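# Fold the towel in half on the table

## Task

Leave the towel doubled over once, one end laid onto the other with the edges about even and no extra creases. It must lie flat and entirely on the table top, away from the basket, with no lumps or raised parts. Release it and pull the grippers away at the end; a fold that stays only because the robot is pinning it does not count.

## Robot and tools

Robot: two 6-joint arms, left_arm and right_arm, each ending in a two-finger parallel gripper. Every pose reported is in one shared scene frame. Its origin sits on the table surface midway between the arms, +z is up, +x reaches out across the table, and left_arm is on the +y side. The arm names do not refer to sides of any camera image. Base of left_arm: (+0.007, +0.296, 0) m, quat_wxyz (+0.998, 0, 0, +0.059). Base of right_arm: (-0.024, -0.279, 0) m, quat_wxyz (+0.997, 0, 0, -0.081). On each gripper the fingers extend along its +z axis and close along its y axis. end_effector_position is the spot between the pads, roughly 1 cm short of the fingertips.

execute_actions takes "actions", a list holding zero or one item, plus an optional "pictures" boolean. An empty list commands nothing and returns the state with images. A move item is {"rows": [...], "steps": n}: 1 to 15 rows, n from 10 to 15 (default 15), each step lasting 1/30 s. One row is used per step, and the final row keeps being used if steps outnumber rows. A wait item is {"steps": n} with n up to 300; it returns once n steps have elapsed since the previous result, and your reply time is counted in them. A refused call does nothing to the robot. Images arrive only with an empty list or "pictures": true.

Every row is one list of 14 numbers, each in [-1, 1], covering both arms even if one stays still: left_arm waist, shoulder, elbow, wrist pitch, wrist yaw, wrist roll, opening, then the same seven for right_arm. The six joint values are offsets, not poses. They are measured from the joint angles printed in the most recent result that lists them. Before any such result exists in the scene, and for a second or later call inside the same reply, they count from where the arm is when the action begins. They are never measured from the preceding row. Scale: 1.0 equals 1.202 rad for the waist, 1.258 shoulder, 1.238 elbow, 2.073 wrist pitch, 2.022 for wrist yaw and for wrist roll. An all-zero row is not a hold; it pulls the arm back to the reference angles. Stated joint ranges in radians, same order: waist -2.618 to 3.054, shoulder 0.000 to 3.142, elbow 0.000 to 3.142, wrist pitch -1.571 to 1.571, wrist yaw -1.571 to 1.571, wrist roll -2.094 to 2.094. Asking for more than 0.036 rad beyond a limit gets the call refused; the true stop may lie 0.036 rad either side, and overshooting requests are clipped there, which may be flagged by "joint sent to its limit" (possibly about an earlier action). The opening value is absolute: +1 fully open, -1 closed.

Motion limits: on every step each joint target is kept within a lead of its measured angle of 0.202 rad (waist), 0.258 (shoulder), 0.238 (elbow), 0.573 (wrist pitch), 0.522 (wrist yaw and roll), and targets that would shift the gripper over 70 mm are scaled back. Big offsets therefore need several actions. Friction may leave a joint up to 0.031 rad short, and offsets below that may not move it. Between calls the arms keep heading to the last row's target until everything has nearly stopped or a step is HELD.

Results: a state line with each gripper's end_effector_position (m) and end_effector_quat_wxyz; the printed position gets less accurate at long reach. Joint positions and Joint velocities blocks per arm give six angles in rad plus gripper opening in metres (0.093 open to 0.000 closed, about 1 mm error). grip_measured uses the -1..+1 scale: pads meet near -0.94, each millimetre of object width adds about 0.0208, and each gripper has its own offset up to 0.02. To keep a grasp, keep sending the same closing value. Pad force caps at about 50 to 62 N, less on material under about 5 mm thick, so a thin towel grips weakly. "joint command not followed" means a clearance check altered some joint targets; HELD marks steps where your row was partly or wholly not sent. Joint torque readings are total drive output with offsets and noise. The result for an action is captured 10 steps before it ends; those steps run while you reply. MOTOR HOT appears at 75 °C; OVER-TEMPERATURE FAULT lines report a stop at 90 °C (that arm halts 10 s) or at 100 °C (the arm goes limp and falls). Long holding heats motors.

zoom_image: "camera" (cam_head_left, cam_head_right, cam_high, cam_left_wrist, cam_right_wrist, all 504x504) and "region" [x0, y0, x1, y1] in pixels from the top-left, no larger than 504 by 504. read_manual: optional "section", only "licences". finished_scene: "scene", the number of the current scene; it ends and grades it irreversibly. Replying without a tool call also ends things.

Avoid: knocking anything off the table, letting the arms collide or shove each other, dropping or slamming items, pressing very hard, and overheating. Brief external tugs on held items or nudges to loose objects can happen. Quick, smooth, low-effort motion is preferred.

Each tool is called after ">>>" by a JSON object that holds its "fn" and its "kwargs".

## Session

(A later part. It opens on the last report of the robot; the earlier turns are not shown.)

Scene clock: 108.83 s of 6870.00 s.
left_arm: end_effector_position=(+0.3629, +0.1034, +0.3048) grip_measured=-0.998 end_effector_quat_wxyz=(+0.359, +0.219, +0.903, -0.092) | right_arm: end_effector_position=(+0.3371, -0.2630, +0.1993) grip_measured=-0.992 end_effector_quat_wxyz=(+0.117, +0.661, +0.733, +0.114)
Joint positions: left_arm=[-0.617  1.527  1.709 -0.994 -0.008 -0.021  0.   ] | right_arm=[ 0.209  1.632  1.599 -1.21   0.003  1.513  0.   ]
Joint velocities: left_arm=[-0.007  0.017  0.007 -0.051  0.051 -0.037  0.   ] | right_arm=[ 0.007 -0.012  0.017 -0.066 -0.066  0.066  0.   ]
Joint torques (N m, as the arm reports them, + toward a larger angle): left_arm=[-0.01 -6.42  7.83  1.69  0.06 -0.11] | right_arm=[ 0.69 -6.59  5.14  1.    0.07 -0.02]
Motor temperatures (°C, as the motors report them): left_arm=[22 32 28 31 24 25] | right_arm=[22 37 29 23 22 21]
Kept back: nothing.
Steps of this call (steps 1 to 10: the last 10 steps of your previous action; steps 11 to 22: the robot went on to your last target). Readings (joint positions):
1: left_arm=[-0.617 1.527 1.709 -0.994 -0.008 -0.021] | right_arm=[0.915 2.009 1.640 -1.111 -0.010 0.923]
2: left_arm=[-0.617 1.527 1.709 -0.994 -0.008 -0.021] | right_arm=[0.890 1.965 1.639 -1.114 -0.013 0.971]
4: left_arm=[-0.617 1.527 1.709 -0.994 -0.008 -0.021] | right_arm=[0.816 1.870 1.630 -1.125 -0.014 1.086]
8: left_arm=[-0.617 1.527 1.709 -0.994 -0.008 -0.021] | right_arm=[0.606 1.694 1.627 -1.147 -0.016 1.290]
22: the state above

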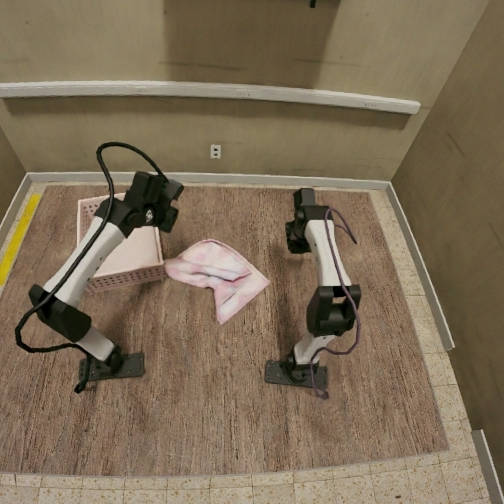

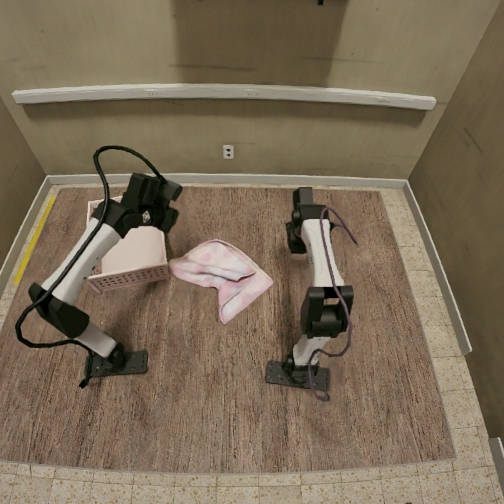

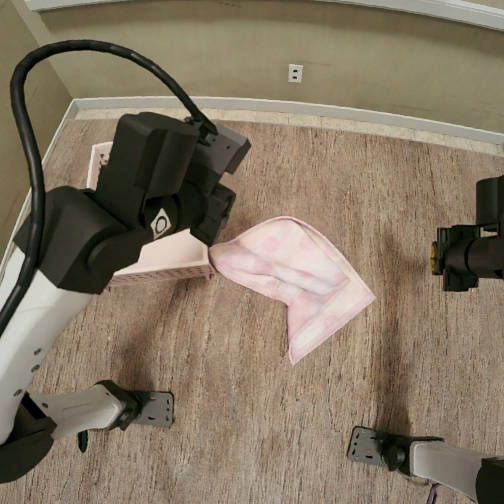

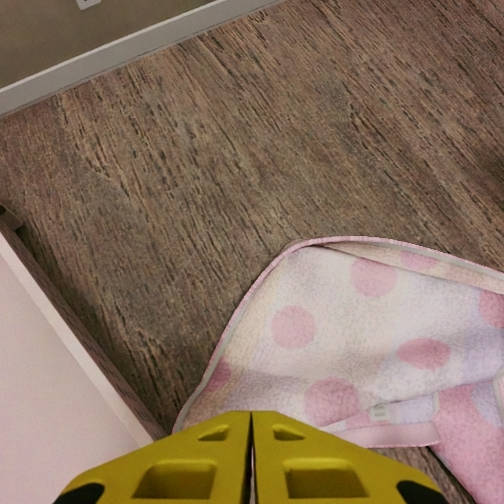

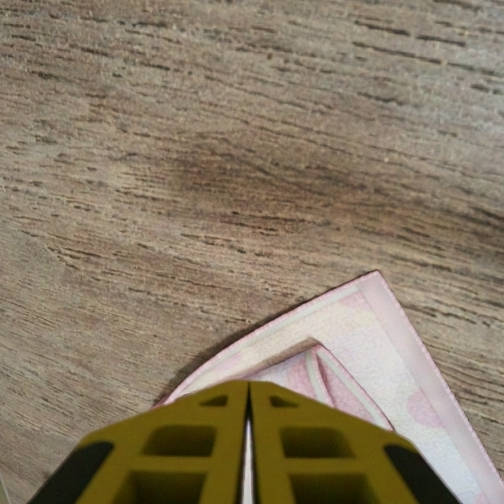

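>>> {"fn": "execute_actions", "kwargs": {"actions": [{"rows": [[-0.3,-0.1,-0.1,0.1,0,0,-0.4,0,0,0,0,0,0,-1],[-0.3,-0.16,-0.2,0.15,0,0,-0.4,0,0,0,0,0,0,-1],[-0.3,-0.16,-0.3,0.2,0,0,-0.4,0,0,0,0,0,0,-1],[-0.3,-0.16,-0.4,0.25,0,0,-0.4,0,0,0,0,0,0,-1],[-0.3,-0.162,-1.0,0.51,0,0,-0.4,0,0,0,0,0,0,-1]], "steps": 15}]}}

>>> {"fn": "execute_actions", "kwargs": {"actions": [{"steps": 28}], "pictures": true}}

Scene clock: 110.47 s of 6870.00 s.
left_arm: end_effector_position=(+0.2920, +0.0174, +0.2952) grip_measured=-0.404 end_effector_quat_wxyz=(+0.418, +0.326, +0.831, -0.168) | right_arm: end_effector_position=(+0.3364, -0.2630, +0.1991) grip_measured=-0.992 end_effector_quat_wxyz=(+0.115, +0.664, +0.730, +0.113)
Joint positions: left_arm=[-0.9    1.346  1.38  -0.67  -0.02  -0.023  0.026] | right_arm=[ 0.209  1.632  1.599 -1.213  0.002  1.522  0.   ]
Joint velocities: left_arm=[-1.844 -0.852 -2.293  3.128  0.227 -0.007  0.004] | right_arm=[-0.027  0.012  0.002 -0.051 -0.007 -0.007  0.   ]
Joint torques (N m, as the arm reports them, + toward a larger angle): left_arm=[ 3.3  -2.64  7.14  1.87 -0.2  -0.12] | right_arm=[ 0.16 -6.65  6.42  1.1   0.12 -0.17]
Motor temperatures (°C, as the motors report them): left_arm=[22 32 28 31 24 25] | right_arm=[22 37 29 23 22 21]
From where the robot then was, a joint's target lay farther than a number of 1.0 reaches, so one or more steps of this call were cut to that.
Steps of this call (steps 1 to 30: the robot went on to your last target; steps 31 to 44: nothing new was sent; steps 45 to 49: the first 5 steps of this action). Readings (joint positions):
45: left_arm=[-0.640 1.510 1.682 -0.958 -0.021 -0.023] | right_arm=[0.209 1.632 1.599 -1.213 0.002 1.523]
46: left_arm=[-0.688 1.473 1.620 -0.896 -0.028 -0.023] | right_arm=[0.209 1.632 1.599 -1.213 0.002 1.522]
48: left_arm=[-0.830 1.381 1.461 -0.766 -0.026 -0.023] | right_arm=[0.209 1.632 1.599 -1.213 0.002 1.522]
49: the state above

Scene clock: 111.40 s of 6870.00 s.
left_arm: end_effector_position=(+0.2159, +0.0484, +0.0427) grip_measured=-0.402 end_effector_quat_wxyz=(+0.327, +0.383, +0.849, -0.157) | right_arm: end_effector_position=(+0.3364, -0.2630, +0.1991) grip_measured=-0.992 end_effector_quat_wxyz=(+0.115, +0.664, +0.730, +0.113)
Joint positions: left_arm=[-0.986  1.328  0.459  0.041  0.002 -0.022  0.026] | right_arm=[ 0.209  1.632  1.599 -1.213  0.002  1.521  0.   ]
Joint velocities: left_arm=[-0.002  0.012  0.017  0.051 -0.022 -0.022  0.001] | right_arm=[-0.002  0.002 -0.017 -0.081 -0.022  0.022  0.   ]
Joint torques (N m, as the arm reports them, + toward a larger angle): left_arm=[ 0.86 -4.65  8.54  1.87 -0.04 -0.11] | right_arm=[ 0.16 -6.66  6.42  1.1   0.13 -0.18]
Motor temperatures (°C, as the motors report them): left_arm=[22 32 28 32 24 25] | right_arm=[22 37 29 23 22 21]
Kept back: nothing.
Steps of this call (steps 1 to 10: the last 10 steps of your previous action; steps 11 to 28: the robot went on to your last target). Readings (joint positions):
1: left_arm=[-0.951 1.325 1.301 -0.556 -0.010 -0.022] | right_arm=[0.209 1.632 1.599 -1.213 0.002 1.521]
2: left_arm=[-0.981 1.316 1.225 -0.440 -0.002 -0.022] | right_arm=[0.209 1.632 1.599 -1.213 0.002 1.521]
4: left_arm=[-0.992 1.314 1.071 -0.241 0.002 -0.022] | right_arm=[0.209 1.632 1.599 -1.213 0.002 1.521]
8: left_arm=[-0.986 1.314 0.753 -0.055 0.002 -0.022] | right_arm=[0.209 1.632 1.599 -1.213 0.002 1.521]
28: the state above

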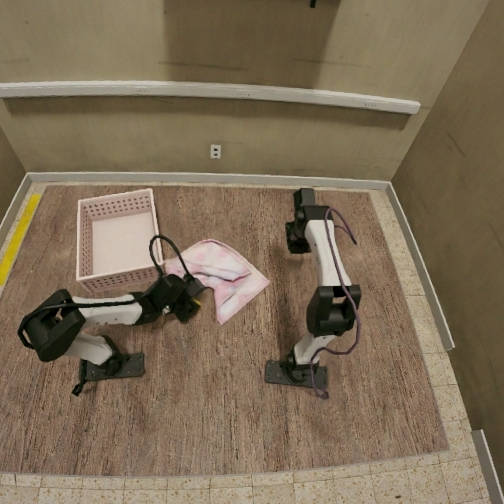

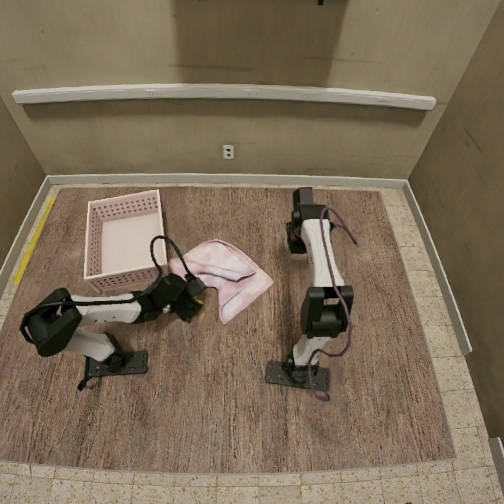

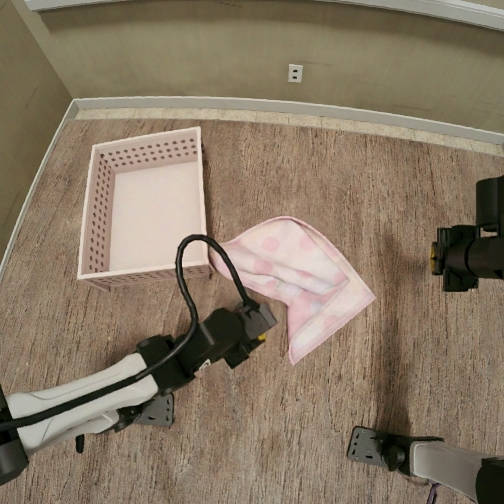

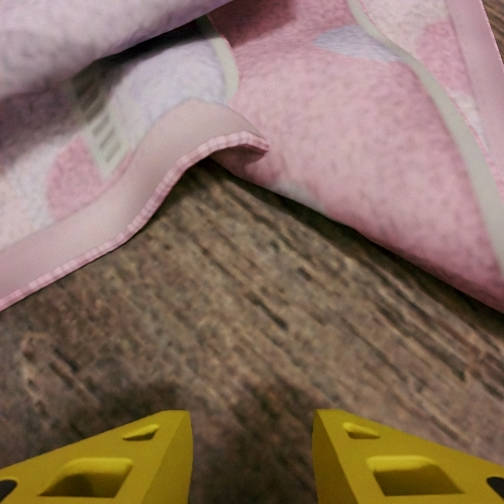

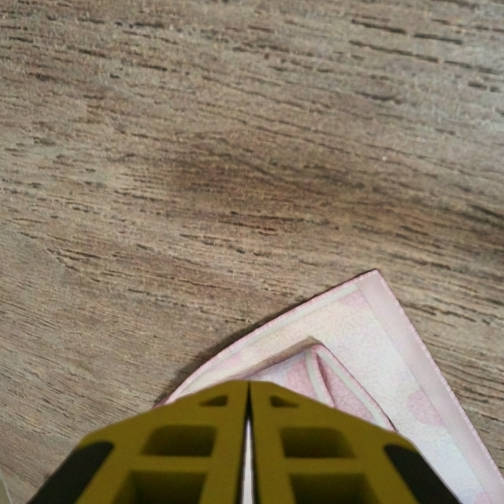

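>>> {"fn": "execute_actions", "kwargs": {"actions": [{"rows": [[0.05,0.03,0.04,0.04,0,0.3,-0.52,0,0,0,0,0,0,-1],[0.05,0.06,0.06,0.05,0,0.655,-0.52,0,0,0,0,0,0,-1],[0.05,0.09,0.08,0.06,0,0.655,-0.52,0,0,0,0,0,0,-1],[0.05,0.12,0.1,0.07,0,0.655,-0.52,0,0,0,0,0,0,-1],[0.05,0.15,0.12,0.078,0,0.655,-0.52,0,0,0,0,0,0,-1],[0.05,0.18,0.14,0.078,0,0.655,-0.52,0,0,0,0,0,0,-1],[0.05,0.2,0.15,0.078,0,0.655,-0.52,0,0,0,0,0,0,-1],[0.05,0.22,0.157,0.078,0,0.655,-0.52,0,0,0,0,0,0,-1],[0.05,0.235,0.157,0.078,0,0.655,-0.52,0,0,0,0,0,0,-1],[0.05,0.245,0.157,0.078,0,0.655,-0.52,0,0,0,0,0,0,-1]], "steps": 15}]}}

>>> {"fn": "execute_actions", "kwargs": {"actions": [{"steps": 22}], "pictures": true}}

Scene clock: 113.27 s of 6870.00 s.
left_arm: end_effector_position=(+0.2493, +0.0371, +0.0488) grip_measured=-0.518 end_effector_quat_wxyz=(+0.374, +0.554, +0.741, -0.068) | right_arm: end_effector_position=(+0.3364, -0.2630, +0.1991) grip_measured=-0.992 end_effector_quat_wxyz=(+0.115, +0.664, +0.730, +0.113)
Joint positions: left_arm=[-0.934  1.437  0.54   0.106  0.004  0.467  0.02 ] | right_arm=[ 0.209  1.632  1.599 -1.213  0.002  1.521  0.   ]
Joint velocities: left_arm=[ 0.081  1.057  0.799  0.608 -0.037  2.821  0.001] | right_arm=[ 0.002  0.012 -0.012 -0.007 -0.051 -0.007  0.   ]
Joint torques (N m, as the arm reports them, + toward a larger angle): left_arm=[ 0.37 -3.85  9.    1.8   0.05 -0.13] | right_arm=[ 0.17 -6.65  6.44  1.07  0.12 -0.1 ]
Motor temperatures (°C, as the motors report them): left_arm=[22 32 28 32 24 25] | right_arm=[22 37 29 23 22 21]
Steps of this call (steps 1 to 30: the robot went on to your last target; steps 31 to 51: nothing new was sent; steps 52 to 56: the first 5 steps of this action). Readings (joint positions):
52: left_arm=[-0.977 1.332 0.461 0.048 0.005 0.064] | right_arm=[0.209 1.632 1.599 -1.213 0.002 1.521]
53: left_arm=[-0.962 1.345 0.472 0.057 0.005 0.165] | right_arm=[0.209 1.632 1.599 -1.213 0.002 1.521]
55: left_arm=[-0.938 1.401 0.514 0.086 0.004 0.366] | right_arm=[0.209 1.632 1.599 -1.213 0.002 1.521]
56: the state above

Scene clock: 114.00 s of 6870.00 s.
left_arm: end_effector_position=(+0.2711, +0.0145, +0.0293) grip_measured=-0.518 end_effector_quat_wxyz=(+0.362, +0.807, +0.459, +0.086) | right_arm: end_effector_position=(+0.3364, -0.2630, +0.1991) grip_measured=-0.992 end_effector_quat_wxyz=(+0.115, +0.664, +0.730, +0.113)
Joint positions: left_arm=[-0.933  1.627  0.635  0.184  0.004  1.291  0.02 ] | right_arm=[ 0.209  1.632  1.599 -1.213  0.002  1.521  0.   ]
Joint velocities: left_arm=[-0.012 -0.002  0.012  0.051 -0.081  0.051  0.001] | right_arm=[-0.027 -0.022 -0.002 -0.051 -0.022 -0.066  0.   ]
Joint torques (N m, as the arm reports them, + toward a larger angle): left_arm=[ 0.67 -5.9   8.55  1.83  0.07 -0.11] | right_arm=[ 0.16 -6.66  6.42  1.07  0.12 -0.09]
Motor temperatures (°C, as the motors report them): left_arm=[22 32 28 32 24 25] | right_arm=[22 37 29 23 22 21]
Kept back: nothing.
Steps of this call (steps 1 to 10: the last 10 steps of your previous action; steps 11 to 22: the robot went on to your last target). Readings (joint positions):
1: left_arm=[-0.933 1.475 0.568 0.123 0.004 0.567] | right_arm=[0.209 1.632 1.599 -1.213 0.002 1.521]
2: left_arm=[-0.933 1.511 0.593 0.140 0.004 0.668] | right_arm=[0.209 1.632 1.599 -1.213 0.002 1.521]
4: left_arm=[-0.933 1.569 0.627 0.168 0.004 0.868] | right_arm=[0.209 1.632 1.599 -1.213 0.002 1.521]
8: left_arm=[-0.933 1.624 0.635 0.181 0.004 1.124] | right_arm=[0.209 1.632 1.599 -1.213 0.002 1.521]
22: the state above

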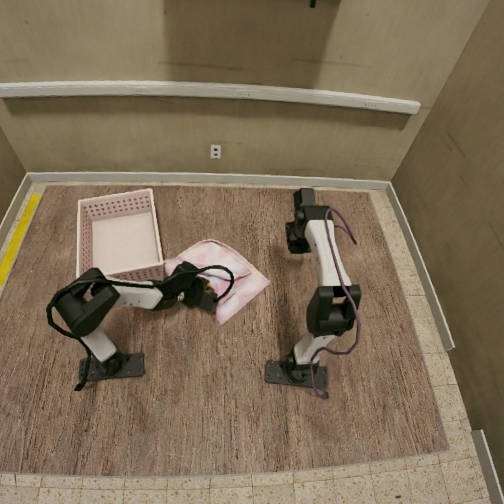

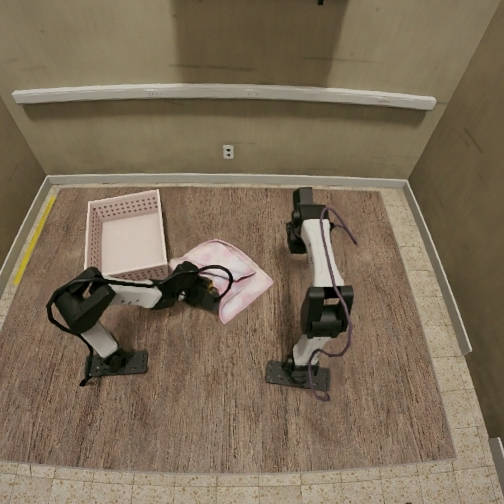

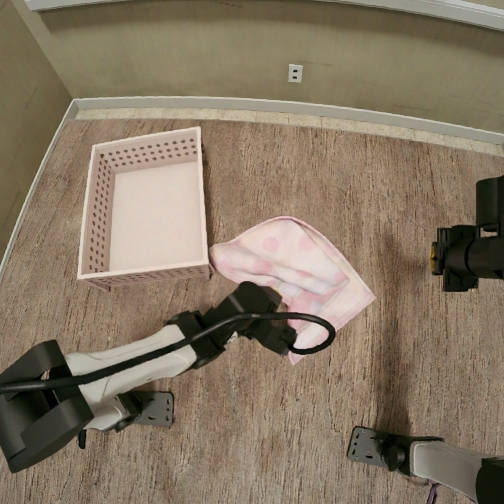

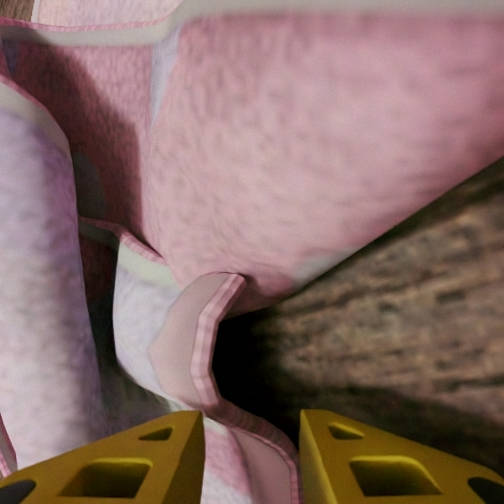

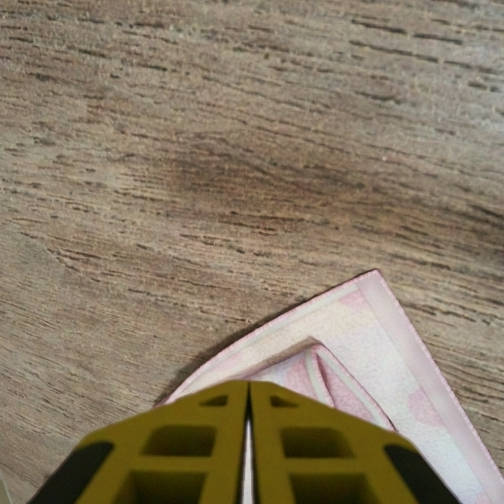

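>>> {"fn": "execute_actions", "kwargs": {"actions": [{"rows": [[-0.03,0,0.01,0,0,0,-0.3,0,0,0,0,0,0,-1],[-0.03,0,0.01,0,0,0,-0.3,0,0,0,0,0,0,-1],[-0.03,0,0.01,0,0,0,-0.3,0,0,0,0,0,0,-1],[-0.03,0.015,0.025,0,0,0,-0.3,0,0,0,0,0,0,-1],[-0.03,0.025,0.037,0,0,0,-0.3,0,0,0,0,0,0,-1],[-0.03,0.035,0.049,0,0,0,-0.3,0,0,0,0,0,0,-1],[-0.03,0.045,0.061,0,0,0,-0.3,0,0,0,0,0,0,-1],[-0.03,0.055,0.073,-0.005,0,0,-0.3,0,0,0,0,0,0,-1],[-0.03,0.065,0.085,-0.005,0,0,-0.3,0,0,0,0,0,0,-1],[-0.03,0.075,0.097,-0.01,0,0,-0.3,0,0,0,0,0,0,-1],[-0.03,0.085,0.109,-0.01,0,0,-0.3,0,0,0,0,0,0,-1]], "steps": 15}]}}

>>> {"fn": "execute_actions", "kwargs": {"actions": [{"steps": 18}], "pictures": true}}

Scene clock: 114.87 s of 6870.00 s.
left_arm: end_effector_position=(+0.2637, +0.0069, +0.0293) grip_measured=-0.302 end_effector_quat_wxyz=(+0.362, +0.815, +0.445, +0.082) | right_arm: end_effector_position=(+0.3364, -0.2630, +0.1991) grip_measured=-0.992 end_effector_quat_wxyz=(+0.115, +0.664, +0.730, +0.113)
Joint positions: left_arm=[-0.961  1.629  0.638  0.182  0.003  1.298  0.031] | right_arm=[ 0.209  1.632  1.599 -1.213  0.002  1.521  0.   ]
Joint velocities: left_arm=[-0.081  0.11   0.129 -0.022  0.007 -0.066  0.   ] | right_arm=[-0.002 -0.012  0.002  0.022 -0.051  0.022  0.   ]
Joint torques (N m, as the arm reports them, + toward a larger angle): left_arm=[-0.41 -4.86  9.95  1.73  0.13 -0.22] | right_arm=[ 0.16 -6.65  6.43  1.07  0.12 -0.1 ]
Motor temperatures (°C, as the motors report them): left_arm=[22 32 28 32 24 25] | right_arm=[22 37 29 23 22 21]
Steps of this call (steps 1 to 21: the robot went on to your last target; steps 22 to 26: the first 5 steps of this action). Readings (joint positions):
22: left_arm=[-0.936 1.627 0.635 0.184 0.003 1.298] | right_arm=[0.209 1.632 1.599 -1.213 0.002 1.521]
23: left_arm=[-0.943 1.627 0.635 0.184 0.003 1.298] | right_arm=[0.209 1.632 1.599 -1.213 0.002 1.521]
25: left_arm=[-0.957 1.627 0.635 0.184 0.003 1.298] | right_arm=[0.209 1.632 1.599 -1.213 0.002 1.521]
26: the state above

Scene clock: 115.47 s of 6870.00 s.
left_arm: end_effector_position=(+0.2817, -0.0145, +0.0321) grip_measured=-0.301 end_effector_quat_wxyz=(+0.366, +0.814, +0.444, +0.083) | right_arm: end_effector_position=(+0.3364, -0.2630, +0.1991) grip_measured=-0.992 end_effector_quat_wxyz=(+0.115, +0.664, +0.730, +0.113)
Joint positions: left_arm=[-0.963  1.718  0.745  0.172  0.003  1.297  0.031] | right_arm=[ 0.209  1.632  1.599 -1.213  0.002  1.521  0.   ]
Joint velocities: left_arm=[ 0.007  0.002  0.002 -0.007  0.022 -0.037 -0.001] | right_arm=[ 0.017 -0.007 -0.007  0.007 -0.051 -0.081  0.   ]
Joint torques (N m, as the arm reports them, + toward a larger angle): left_arm=[-0.53 -6.3   9.13  1.56  0.11 -0.22] | right_arm=[ 0.16 -6.66  6.42  1.07  0.12 -0.09]
Motor temperatures (°C, as the motors report them): left_arm=[22 32 28 32 24 25] | right_arm=[22 37 29 23 22 21]
Kept back: nothing.
Steps of this call (steps 1 to 10: the last 10 steps of your previous action; steps 11 to 18: the robot went on to your last target). Readings (joint positions):
1: left_arm=[-0.962 1.636 0.646 0.181 0.003 1.298] | right_arm=[0.209 1.632 1.599 -1.213 0.002 1.521]
2: left_arm=[-0.963 1.647 0.658 0.181 0.003 1.298] | right_arm=[0.209 1.632 1.599 -1.213 0.002 1.521]
4: left_arm=[-0.963 1.672 0.688 0.179 0.003 1.298] | right_arm=[0.209 1.632 1.599 -1.213 0.002 1.521]
8: left_arm=[-0.963 1.714 0.741 0.177 0.003 1.297] | right_arm=[0.209 1.632 1.599 -1.213 0.002 1.521]
18: the state above

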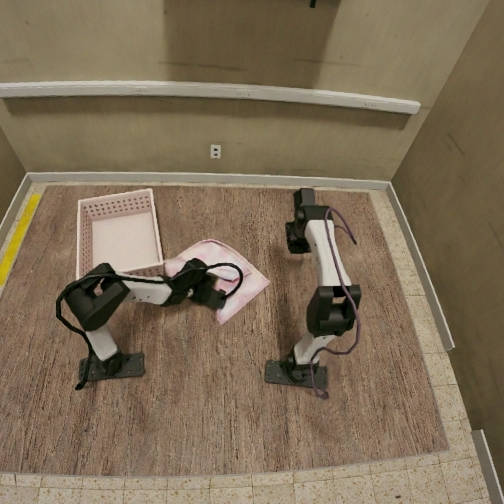

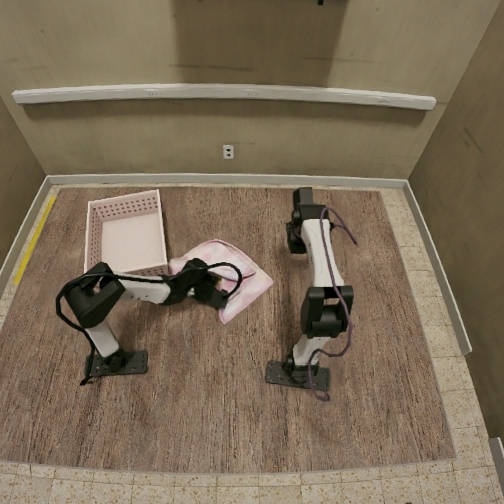

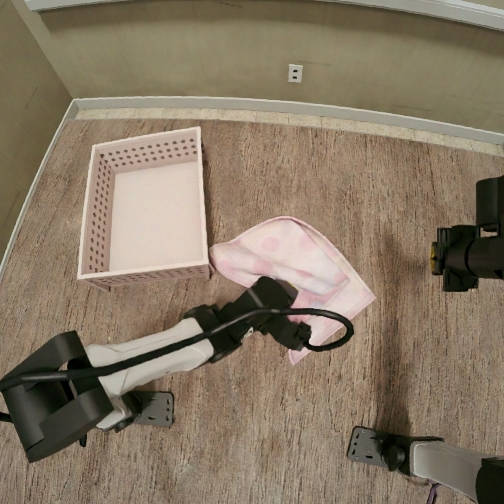

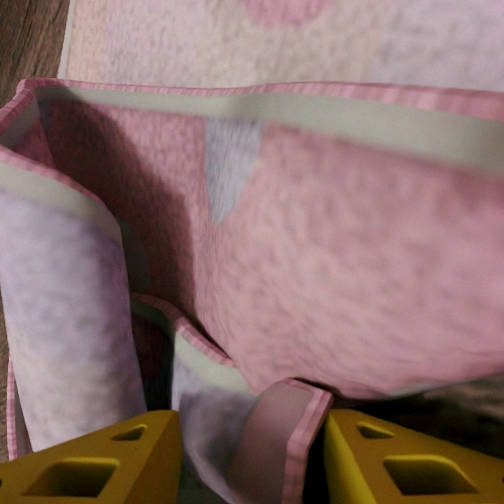

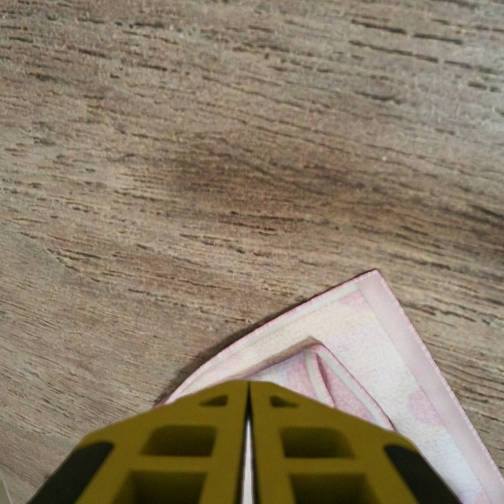

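>>> {"fn": "execute_actions", "kwargs": {"actions": [{"rows": [[0,0.02,0.02,0,0,0,-0.3,0,0,0,0,0,0,-1],[0,0.03,0.03,0,0,0,-0.35,0,0,0,0,0,0,-1],[0,0.04,0.035,0,0,0,-0.4,0,0,0,0,0,0,-1],[0,0.045,0.035,0,0,0,-0.46,0,0,0,0,0,0,-1],[0,0.05,0.035,0,0,0,-0.52,0,0,0,0,0,0,-1],[0,0.055,0.035,0,0,0,-0.58,0,0,0,0,0,0,-1],[0,0.055,0.035,0,0,0,-0.64,0,0,0,0,0,0,-1],[0,0.055,0.035,0,0,0,-0.7,0,0,0,0,0,0,-1]], "steps": 12}]}}

>>> {"fn": "execute_actions", "kwargs": {"actions": [{"steps": 16}], "pictures": true}}

Scene clock: 116.00 s of 6870.00 s.
left_arm: end_effector_position=(+0.2819, -0.0147, +0.0316) grip_measured=-0.333 end_effector_quat_wxyz=(+0.366, +0.814, +0.444, +0.083) | right_arm: end_effector_position=(+0.3364, -0.2630, +0.1991) grip_measured=-0.992 end_effector_quat_wxyz=(+0.115, +0.664, +0.730, +0.113)
Joint positions: left_arm=[-0.963  1.72   0.747  0.171  0.003  1.297  0.029] | right_arm=[ 0.209  1.632  1.599 -1.213  0.002  1.521  0.   ]
Joint velocities: left_arm=[ 0.007  0.125  0.085 -0.051 -0.022 -0.007 -0.031] | right_arm=[ 0.002 -0.007  0.012 -0.007  0.037  0.022  0.   ]
Joint torques (N m, as the arm reports them, + toward a larger angle): left_arm=[ 0.03 -5.31  9.71  1.65  0.08 -0.15] | right_arm=[ 0.16 -6.66  6.43  1.06  0.12 -0.1 ]
Motor temperatures (°C, as the motors report them): left_arm=[22 32 28 32 24 25] | right_arm=[22 37 30 24 22 21]
Steps of this call (steps 1 to 14: the robot went on to your last target; steps 15 to 16: the first 2 steps of this action). Readings (joint positions):
15: left_arm=[-0.963 1.718 0.745 0.171 0.003 1.297] | right_arm=[0.209 1.632 1.599 -1.213 0.002 1.521]
16: the state above

Scene clock: 116.53 s of 6870.00 s.
left_arm: end_effector_position=(+0.2831, -0.0160, +0.0183) grip_measured=-0.698 end_effector_quat_wxyz=(+0.352, +0.819, +0.447, +0.079) | right_arm: end_effector_position=(+0.3364, -0.2630, +0.1991) grip_measured=-0.992 end_effector_quat_wxyz=(+0.115, +0.664, +0.730, +0.113)
Joint positions: left_arm=[-0.963  1.769  0.764  0.172  0.003  1.297  0.012] | right_arm=[ 0.209  1.632  1.599 -1.213  0.002  1.521  0.   ]
Joint velocities: left_arm=[ 0.007  0.012  0.007 -0.007 -0.022 -0.037 -0.001] | right_arm=[-0.007  0.017 -0.017 -0.022 -0.007  0.022  0.   ]
Joint torques (N m, as the arm reports them, + toward a larger angle): left_arm=[ 0.05 -6.48  8.99  1.63  0.1  -0.15] | right_arm=[ 0.16 -6.65  6.42  1.07  0.12 -0.1 ]
Motor temperatures (°C, as the motors report them): left_arm=[22 32 28 32 24 25] | right_arm=[22 37 30 24 22 21]
Kept back: nothing.
Steps of this call (steps 1 to 10: the last 10 steps of your previous action; steps 11 to 16: the robot went on to your last target). Readings (joint positions):
1: left_arm=[-0.963 1.728 0.752 0.171 0.003 1.297] | right_arm=[0.209 1.632 1.599 -1.213 0.002 1.521]
2: left_arm=[-0.963 1.737 0.758 0.171 0.003 1.297] | right_arm=[0.209 1.632 1.599 -1.213 0.002 1.521]
4: left_arm=[-0.963 1.756 0.764 0.171 0.003 1.297] | right_arm=[0.209 1.632 1.599 -1.213 0.002 1.521]
8: left_arm=[-0.963 1.769 0.764 0.172 0.003 1.297] | right_arm=[0.209 1.632 1.599 -1.213 0.002 1.521]
16: the state above

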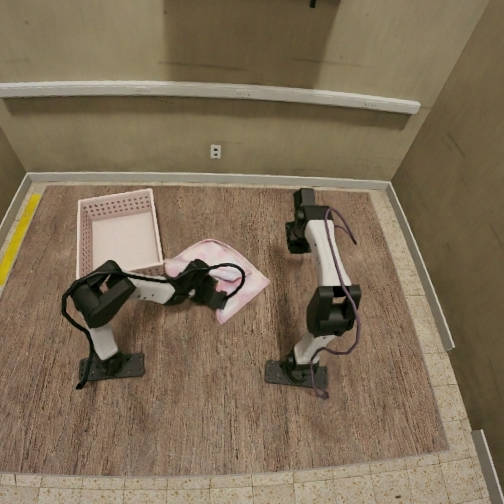

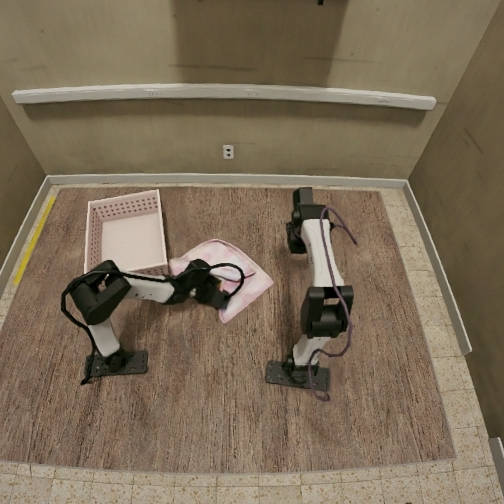

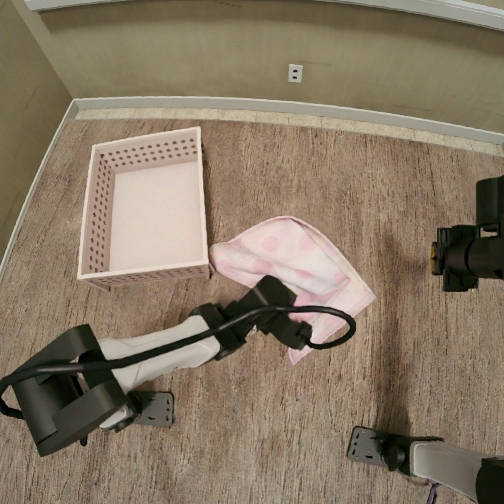

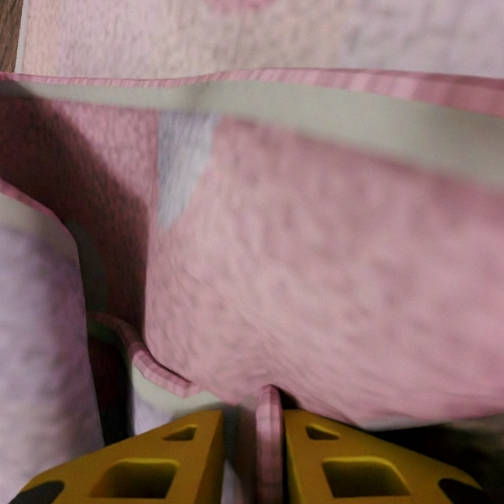

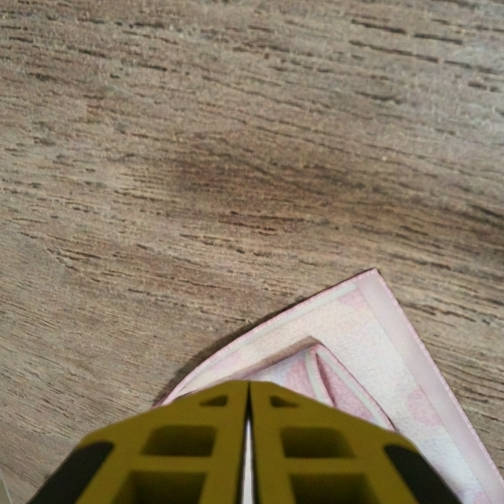

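>>> {"fn": "execute_actions", "kwargs": {"actions": [{"rows": [[0,0,0,0,0,0,-0.8,0.2,0,0.03,0.018,0,0.02,-1],[0,0,0,0,0,0,-0.87,0.3,0,0.03,0.018,0,0.02,-1],[0,0,0,0,0,0,-0.94,0.4,0.05,0.03,0.018,0,0.02,-1],[0,0,0,0,0,0,-1,0.49,0.1,0.03,0.018,0,0.02,-1],[0,0,0,0,0,0,-1,0.49,0.1,0.03,0.018,0,0.02,-1],[0,0,0,0,0,0,-1,0.49,0.15,0.03,0.018,0,0.02,-1],[0,0,0,0,0,0,-1,0.49,0.15,0.03,0.018,0,0.02,-1],[0,0,0,0,0,0,-1,0.49,0.2,0.03,0.018,0,0.02,-1],[0,0,0,0,0,0,-1,0.49,0.2,0.03,0.018,0,0.02,-1],[0,0,0,0,0,0,-1,0.49,0.25,0.03,0.018,0,0.02,-1],[0,0,0,0,0,0,-1,0.49,0.27,0.03,0.018,0,0.02,-1],[0,0,0,0,0,0,-1,0.49,0.3,0.03,0.018,0,0.02,-1]], "steps": 15}]}}

>>> {"fn": "execute_actions", "kwargs": {"actions": [{"steps": 22}], "pictures": true}}

Scene clock: 117.83 s of 6870.00 s.
left_arm: end_effector_position=(+0.2832, -0.0163, +0.0186) grip_measured=-0.986 end_effector_quat_wxyz=(+0.352, +0.819, +0.446, +0.080) | right_arm: end_effector_position=(+0.3310, -0.1682, +0.1908) grip_measured=-0.992 end_effector_quat_wxyz=(+0.102, +0.571, +0.806, +0.120)
Joint positions: left_arm=[-0.963  1.769  0.764  0.173  0.003  1.297  0.   ] | right_arm=[ 0.475  1.677  1.617 -1.194  0.018  1.542  0.   ]
Joint velocities: left_arm=[ 0.002 -0.002 -0.017 -0.007 -0.081 -0.007  0.   ] | right_arm=[ 1.766  0.706  0.095  0.227 -0.095  0.007  0.   ]
Joint torques (N m, as the arm reports them, + toward a larger angle): left_arm=[ 0.1  -7.95  6.87  1.6   0.1  -0.15] | right_arm=[ 0.42 -5.13  7.11  0.75  0.05  0.  ]
Motor temperatures (°C, as the motors report them): left_arm=[22 32 29 32 24 25] | right_arm=[22 36 30 24 22 21]
Steps of this call (steps 1 to 15: the robot went on to your last target; steps 16 to 34: nothing new was sent; steps 35 to 39: the first 5 steps of this action). Readings (joint positions):
35: left_arm=[-0.963 1.769 0.764 0.172 0.003 1.297] | right_arm=[0.232 1.632 1.599 -1.212 0.015 1.527]
36: left_arm=[-0.963 1.769 0.764 0.172 0.003 1.297] | right_arm=[0.280 1.632 1.599 -1.208 0.021 1.533]
38: left_arm=[-0.963 1.769 0.764 0.173 0.003 1.297] | right_arm=[0.410 1.655 1.611 -1.202 0.020 1.540]
39: the state above

Scene clock: 118.57 s of 6870.00 s.
left_arm: end_effector_position=(+0.2832, -0.0163, +0.0186) grip_measured=-0.991 end_effector_quat_wxyz=(+0.352, +0.819, +0.446, +0.080) | right_arm: end_effector_position=(+0.2836, -0.0489, +0.0653) grip_measured=-0.992 end_effector_quat_wxyz=(-0.005, +0.441, +0.897, -0.001)
Joint positions: left_arm=[-0.963  1.769  0.764  0.173  0.003  1.297  0.   ] | right_arm=[ 0.803  2.03   1.621 -1.168 -0.007  1.554  0.   ]
Joint velocities: left_arm=[ 0.007  0.002 -0.002 -0.066  0.022 -0.007  0.   ] | right_arm=[-0.007  0.007  0.012 -0.125  0.037 -0.037  0.   ]
Joint torques (N m, as the arm reports them, + toward a larger angle): left_arm=[ 0.04 -7.92  6.85  1.61  0.1  -0.16] | right_arm=[ -0.23 -11.23   7.13   0.2    0.2    0.  ]
Motor temperatures (°C, as the motors report them): left_arm=[22 32 29 32 24 25] | right_arm=[22 37 30 24 22 21]
Kept back: nothing.
Steps of this call (steps 1 to 10: the last 10 steps of your previous action; steps 11 to 22: the robot went on to your last target). Readings (joint positions):
1: left_arm=[-0.963 1.769 0.764 0.173 0.003 1.297] | right_arm=[0.536 1.706 1.620 -1.187 0.016 1.544]
2: left_arm=[-0.963 1.769 0.764 0.173 0.003 1.297] | right_arm=[0.596 1.737 1.621 -1.180 0.015 1.545]
4: left_arm=[-0.963 1.769 0.764 0.173 0.003 1.297] | right_arm=[0.709 1.810 1.621 -1.173 0.013 1.547]
8: left_arm=[-0.963 1.769 0.764 0.173 0.003 1.297] | right_arm=[0.823 1.977 1.621 -1.167 -0.006 1.550]
22: the state above

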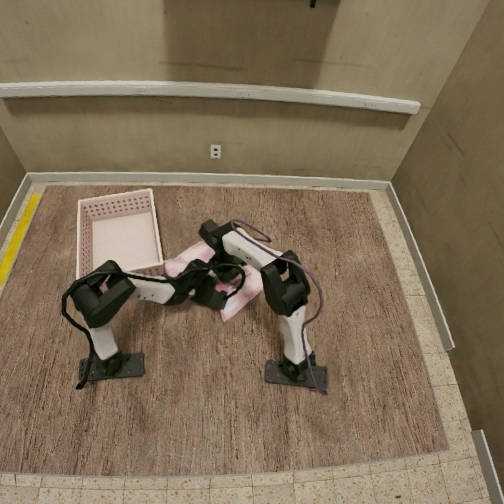

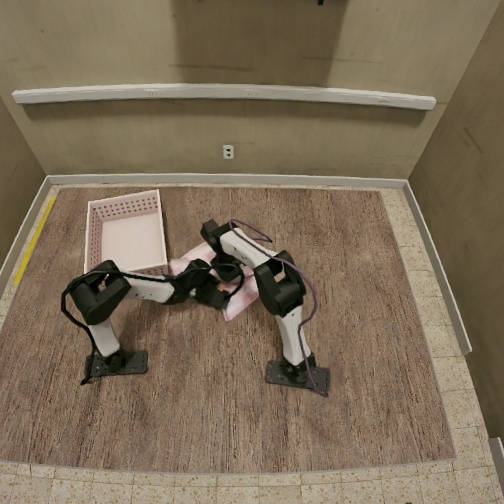

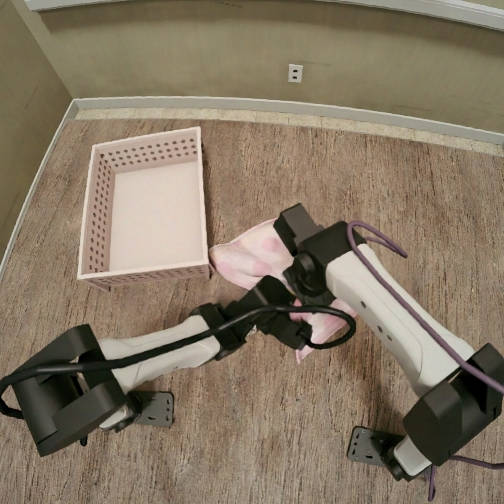

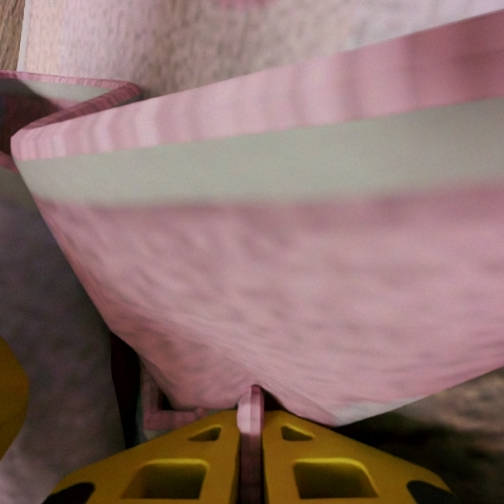

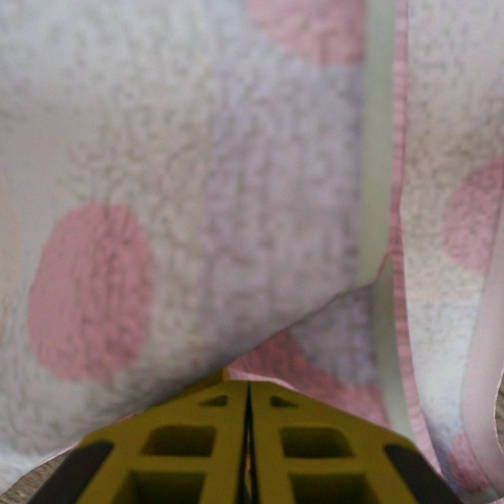

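>>> {"fn": "execute_actions", "kwargs": {"actions": [{"rows": [[0,-0.02,0,0,0,0,-1,-0.05,-0.05,0,0,0,0,-1],[0,-0.04,0,0,0,0,-1,-0.1,-0.1,0,0,0,0,-1],[0,-0.06,0,0,0,0,-1,-0.2,-0.15,0,0,0,0,-1],[0,-0.08,-0.01,0,0,0,-1,-0.3,-0.2,0,0,0,0,-1],[0,-0.1,-0.02,0,0,0,-1,-0.4,-0.25,0,0,0,0,-1],[0,-0.12,-0.03,0,0,0,-1,-0.45,-0.25,0,0,0,0,-1],[0,-0.14,-0.04,0,0,0,-1,-0.45,-0.25,0,0,0,0,-1],[0,-0.16,-0.05,0,0,0,-1,-0.45,-0.25,0,0,0,0,-1]], "steps": 15}]}}

>>> {"fn": "execute_actions", "kwargs": {"actions": [{"steps": 20}], "pictures": true}}

Scene clock: 119.37 s of 6870.00 s.
left_arm: end_effector_position=(+0.2848, -0.0180, +0.0370) grip_measured=-0.991 end_effector_quat_wxyz=(+0.371, +0.812, +0.443, +0.084) | right_arm: end_effector_position=(+0.3120, -0.0860, +0.1021) grip_measured=-0.992 end_effector_quat_wxyz=(+0.016, +0.496, +0.867, +0.047)
Joint positions: left_arm=[-0.963  1.718  0.762  0.165  0.003  1.297  0.   ] | right_arm=[ 0.676  1.928  1.619 -1.165 -0.02   1.554  0.   ]
Joint velocities: left_arm=[ 0.002 -0.711 -0.081 -0.007 -0.066 -0.022  0.   ] | right_arm=[-1.228 -1.077  0.007 -0.066 -0.051  0.022  0.   ]
Joint torques (N m, as the arm reports them, + toward a larger angle): left_arm=[  0.02 -10.31   5.61   1.74   0.09  -0.16] | right_arm=[  0.04 -12.63   6.34   0.5    0.17  -0.09]
Motor temperatures (°C, as the motors report them): left_arm=[22 32 29 32 24 25] | right_arm=[22 37 30 23 22 21]
Steps of this call (steps 1 to 15: the robot went on to your last target; steps 16 to 19: nothing new was sent; steps 20 to 24: the first 5 steps of this action). Readings (joint positions):
20: left_arm=[-0.963 1.769 0.764 0.173 0.003 1.297] | right_arm=[0.798 2.026 1.621 -1.168 -0.010 1.554]
21: left_arm=[-0.963 1.765 0.764 0.173 0.003 1.297] | right_arm=[0.783 2.013 1.619 -1.168 -0.015 1.554]
23: left_arm=[-0.963 1.740 0.764 0.167 0.003 1.297] | right_arm=[0.718 1.964 1.619 -1.166 -0.020 1.554]
24: the state above

Scene clock: 120.03 s of 6870.00 s.
left_arm: end_effector_position=(+0.2816, -0.0144, +0.0778) grip_measured=-0.991 end_effector_quat_wxyz=(+0.417, +0.794, +0.433, +0.094) | right_arm: end_effector_position=(+0.3569, -0.2433, +0.1794) grip_measured=-0.992 end_effector_quat_wxyz=(+0.105, +0.659, +0.736, +0.113)
Joint positions: left_arm=[-0.963  1.578  0.722  0.168  0.003  1.297  0.   ] | right_arm=[ 0.257  1.717  1.619 -1.162 -0.     1.554  0.   ]
Joint velocities: left_arm=[ 0.032  0.007 -0.007 -0.037 -0.007 -0.022  0.   ] | right_arm=[-0.002 -0.002 -0.012 -0.11  -0.095  0.022  0.   ]
Joint torques (N m, as the arm reports them, + toward a larger angle): left_arm=[ 0.06 -7.55  5.96  1.86  0.09 -0.16] | right_arm=[ 0.58 -7.67  6.65  0.96  0.06 -0.1 ]
Motor temperatures (°C, as the motors report them): left_arm=[22 32 29 32 24 25] | right_arm=[22 37 30 24 22 21]
Kept back: nothing.
Steps of this call (steps 1 to 10: the last 10 steps of your previous action; steps 11 to 20: the robot went on to your last target). Readings (joint positions):
1: left_arm=[-0.963 1.691 0.759 0.165 0.003 1.297] | right_arm=[0.631 1.890 1.619 -1.164 -0.020 1.554]
2: left_arm=[-0.963 1.662 0.753 0.166 0.003 1.297] | right_arm=[0.583 1.849 1.619 -1.162 -0.021 1.554]
4: left_arm=[-0.963 1.607 0.737 0.166 0.003 1.297] | right_arm=[0.472 1.779 1.619 -1.159 -0.021 1.554]
8: left_arm=[-0.963 1.578 0.731 0.168 0.003 1.297] | right_arm=[0.255 1.718 1.619 -1.157 -0.004 1.554]
20: the state above

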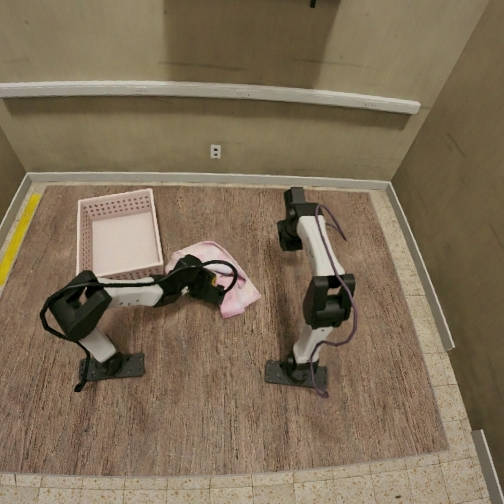

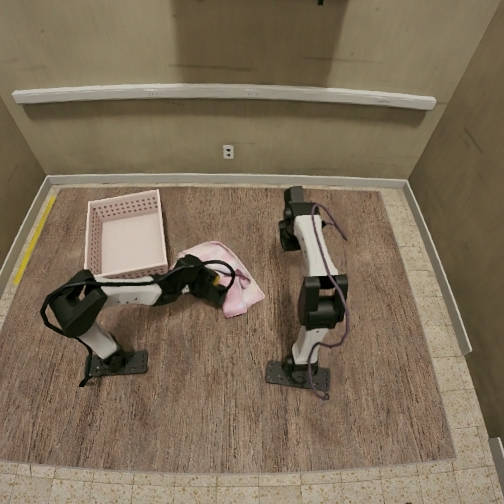

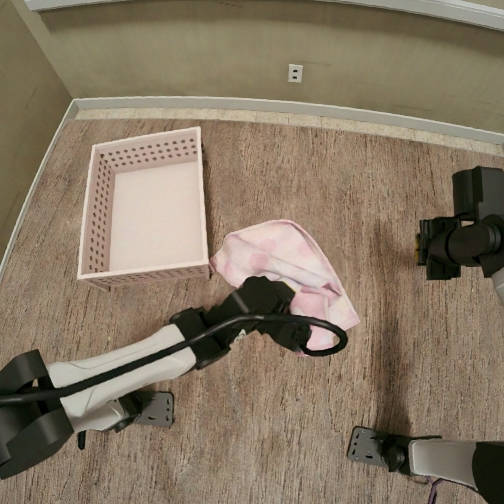

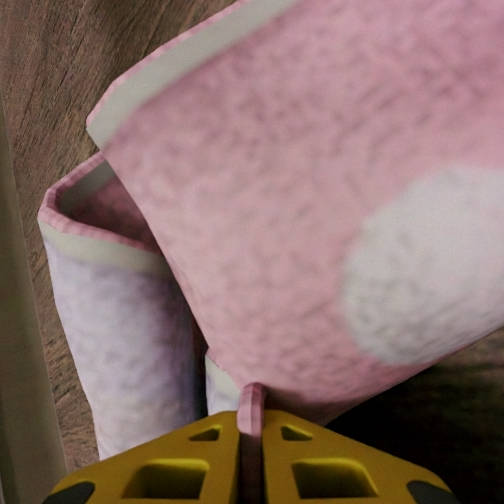

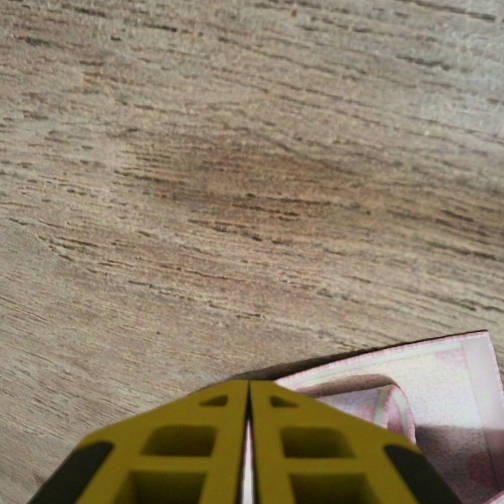

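>>> {"fn": "execute_actions", "kwargs": {"actions": [{"rows": [[0,0,0,0,0,0,-1,0.15,0.03,0.03,-0.05,0,-0.03,-1],[0,0,0,0,0,0,-1,0.25,0.06,0.03,-0.05,0,-0.03,-1],[0,0,0,0,0,0,-1,0.3,0.09,0.03,-0.05,0,-0.03,-1],[0,0,0,0,0,0,-1,0.33,0.12,0.03,-0.05,0,-0.03,-1],[0,0,0,0,0,0,-1,0.35,0.15,0.03,-0.05,0,-0.03,-1],[0,0,0,0,0,0,-1,0.36,0.175,0.03,-0.05,0,-0.03,-1],[0,0,0,0,0,0,-1,0.37,0.175,0.03,-0.05,0,-0.03,-1],[0,0,0,0,0,0,-1,0.38,0.175,0.03,-0.05,0,-0.03,-1]], "steps": 15}]}}

>>> {"fn": "execute_actions", "kwargs": {"actions": [{"steps": 20}], "pictures": true}}

Scene clock: 121.67 s of 6870.00 s.
left_arm: end_effector_position=(+0.2816, -0.0144, +0.0778) grip_measured=-0.991 end_effector_quat_wxyz=(+0.417, +0.794, +0.433, +0.094) | right_arm: end_effector_position=(+0.3367, -0.1587, +0.1542) grip_measured=-0.992 end_effector_quat_wxyz=(+0.067, +0.560, +0.822, +0.077)
Joint positions: left_arm=[-0.963  1.578  0.722  0.168  0.003  1.297  0.   ] | right_arm=[ 0.492  1.798  1.64  -1.209  0.015  1.523  0.   ]
Joint velocities: left_arm=[-0.017 -0.007 -0.002  0.051  0.022 -0.022  0.   ] | right_arm=[ 1.668  0.877  0.046 -0.095 -0.11  -0.125  0.   ]
Joint torques (N m, as the arm reports them, + toward a larger angle): left_arm=[ 0.06 -6.76  7.62  1.8   0.09 -0.15] | right_arm=[ 0.13 -5.82  7.11  0.36  0.07 -0.14]
Motor temperatures (°C, as the motors report them): left_arm=[22 32 28 32 24 25] | right_arm=[22 37 30 24 22 21]
Steps of this call (steps 1 to 15: the robot went on to your last target; steps 16 to 44: nothing new was sent; steps 45 to 49: the first 5 steps of this action). Readings (joint positions):
45: left_arm=[-0.963 1.578 0.722 0.168 0.003 1.297] | right_arm=[0.276 1.721 1.622 -1.175 0.010 1.546]
46: left_arm=[-0.963 1.578 0.722 0.168 0.003 1.297] | right_arm=[0.317 1.730 1.629 -1.191 0.017 1.538]
48: left_arm=[-0.963 1.578 0.722 0.168 0.003 1.297] | right_arm=[0.433 1.769 1.638 -1.207 0.016 1.527]
49: the state above

Scene clock: 122.33 s of 6870.00 s.
left_arm: end_effector_position=(+0.2816, -0.0144, +0.0778) grip_measured=-0.991 end_effector_quat_wxyz=(+0.417, +0.794, +0.433, +0.094) | right_arm: end_effector_position=(+0.2907, -0.0823, +0.0962) grip_measured=-0.992 end_effector_quat_wxyz=(-0.005, +0.455, +0.890, +0.002)
Joint positions: left_arm=[-0.963  1.578  0.722  0.168  0.003  1.297  0.   ] | right_arm=[ 0.718  1.957  1.64  -1.254 -0.01   1.501  0.   ]
Joint velocities: left_arm=[ 0.007 -0.007 -0.017 -0.066  0.066 -0.022  0.   ] | right_arm=[-0.022 -0.012  0.002 -0.066 -0.007 -0.081  0.   ]
Joint torques (N m, as the arm reports them, + toward a larger angle): left_arm=[ 0.06 -6.8   7.62  1.8   0.1  -0.16] | right_arm=[ -0.16 -10.63   7.17   0.18   0.2   -0.14]
Motor temperatures (°C, as the motors report them): left_arm=[22 32 28 32 24 25] | right_arm=[23 37 30 23 22 21]
Kept back: nothing.
Steps of this call (steps 1 to 10: the last 10 steps of your previous action; steps 11 to 20: the robot went on to your last target). Readings (joint positions):
1: left_arm=[-0.963 1.578 0.722 0.168 0.003 1.297] | right_arm=[0.551 1.831 1.640 -1.209 0.014 1.519]
2: left_arm=[-0.963 1.578 0.722 0.168 0.003 1.297] | right_arm=[0.607 1.867 1.640 -1.211 0.012 1.516]
4: left_arm=[-0.963 1.578 0.722 0.168 0.003 1.297] | right_arm=[0.698 1.931 1.640 -1.218 0.001 1.509]
8: left_arm=[-0.963 1.578 0.722 0.168 0.003 1.297] | right_arm=[0.740 1.963 1.640 -1.238 -0.011 1.503]
20: the state above

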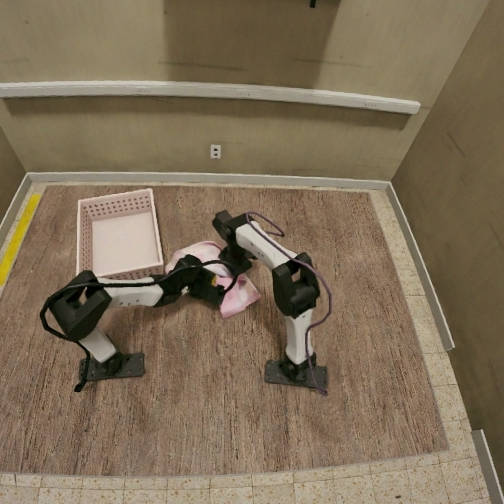

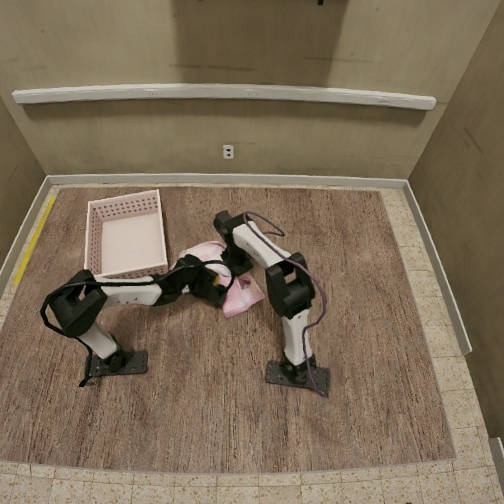

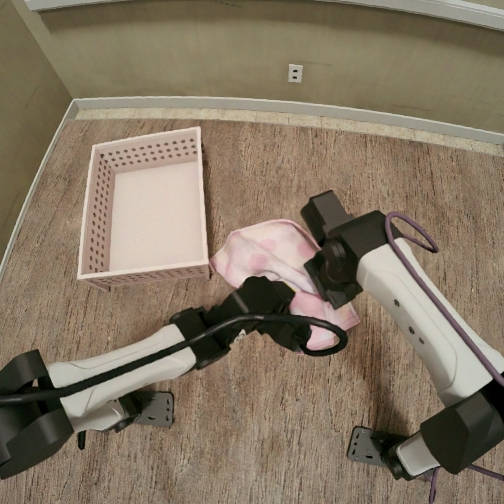

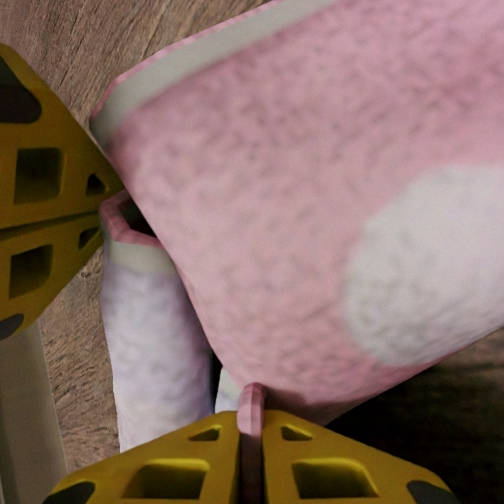

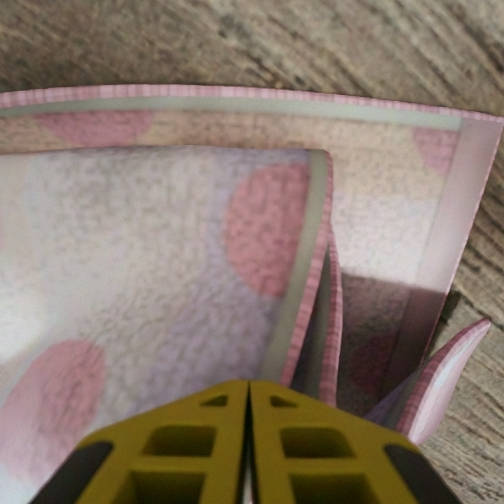

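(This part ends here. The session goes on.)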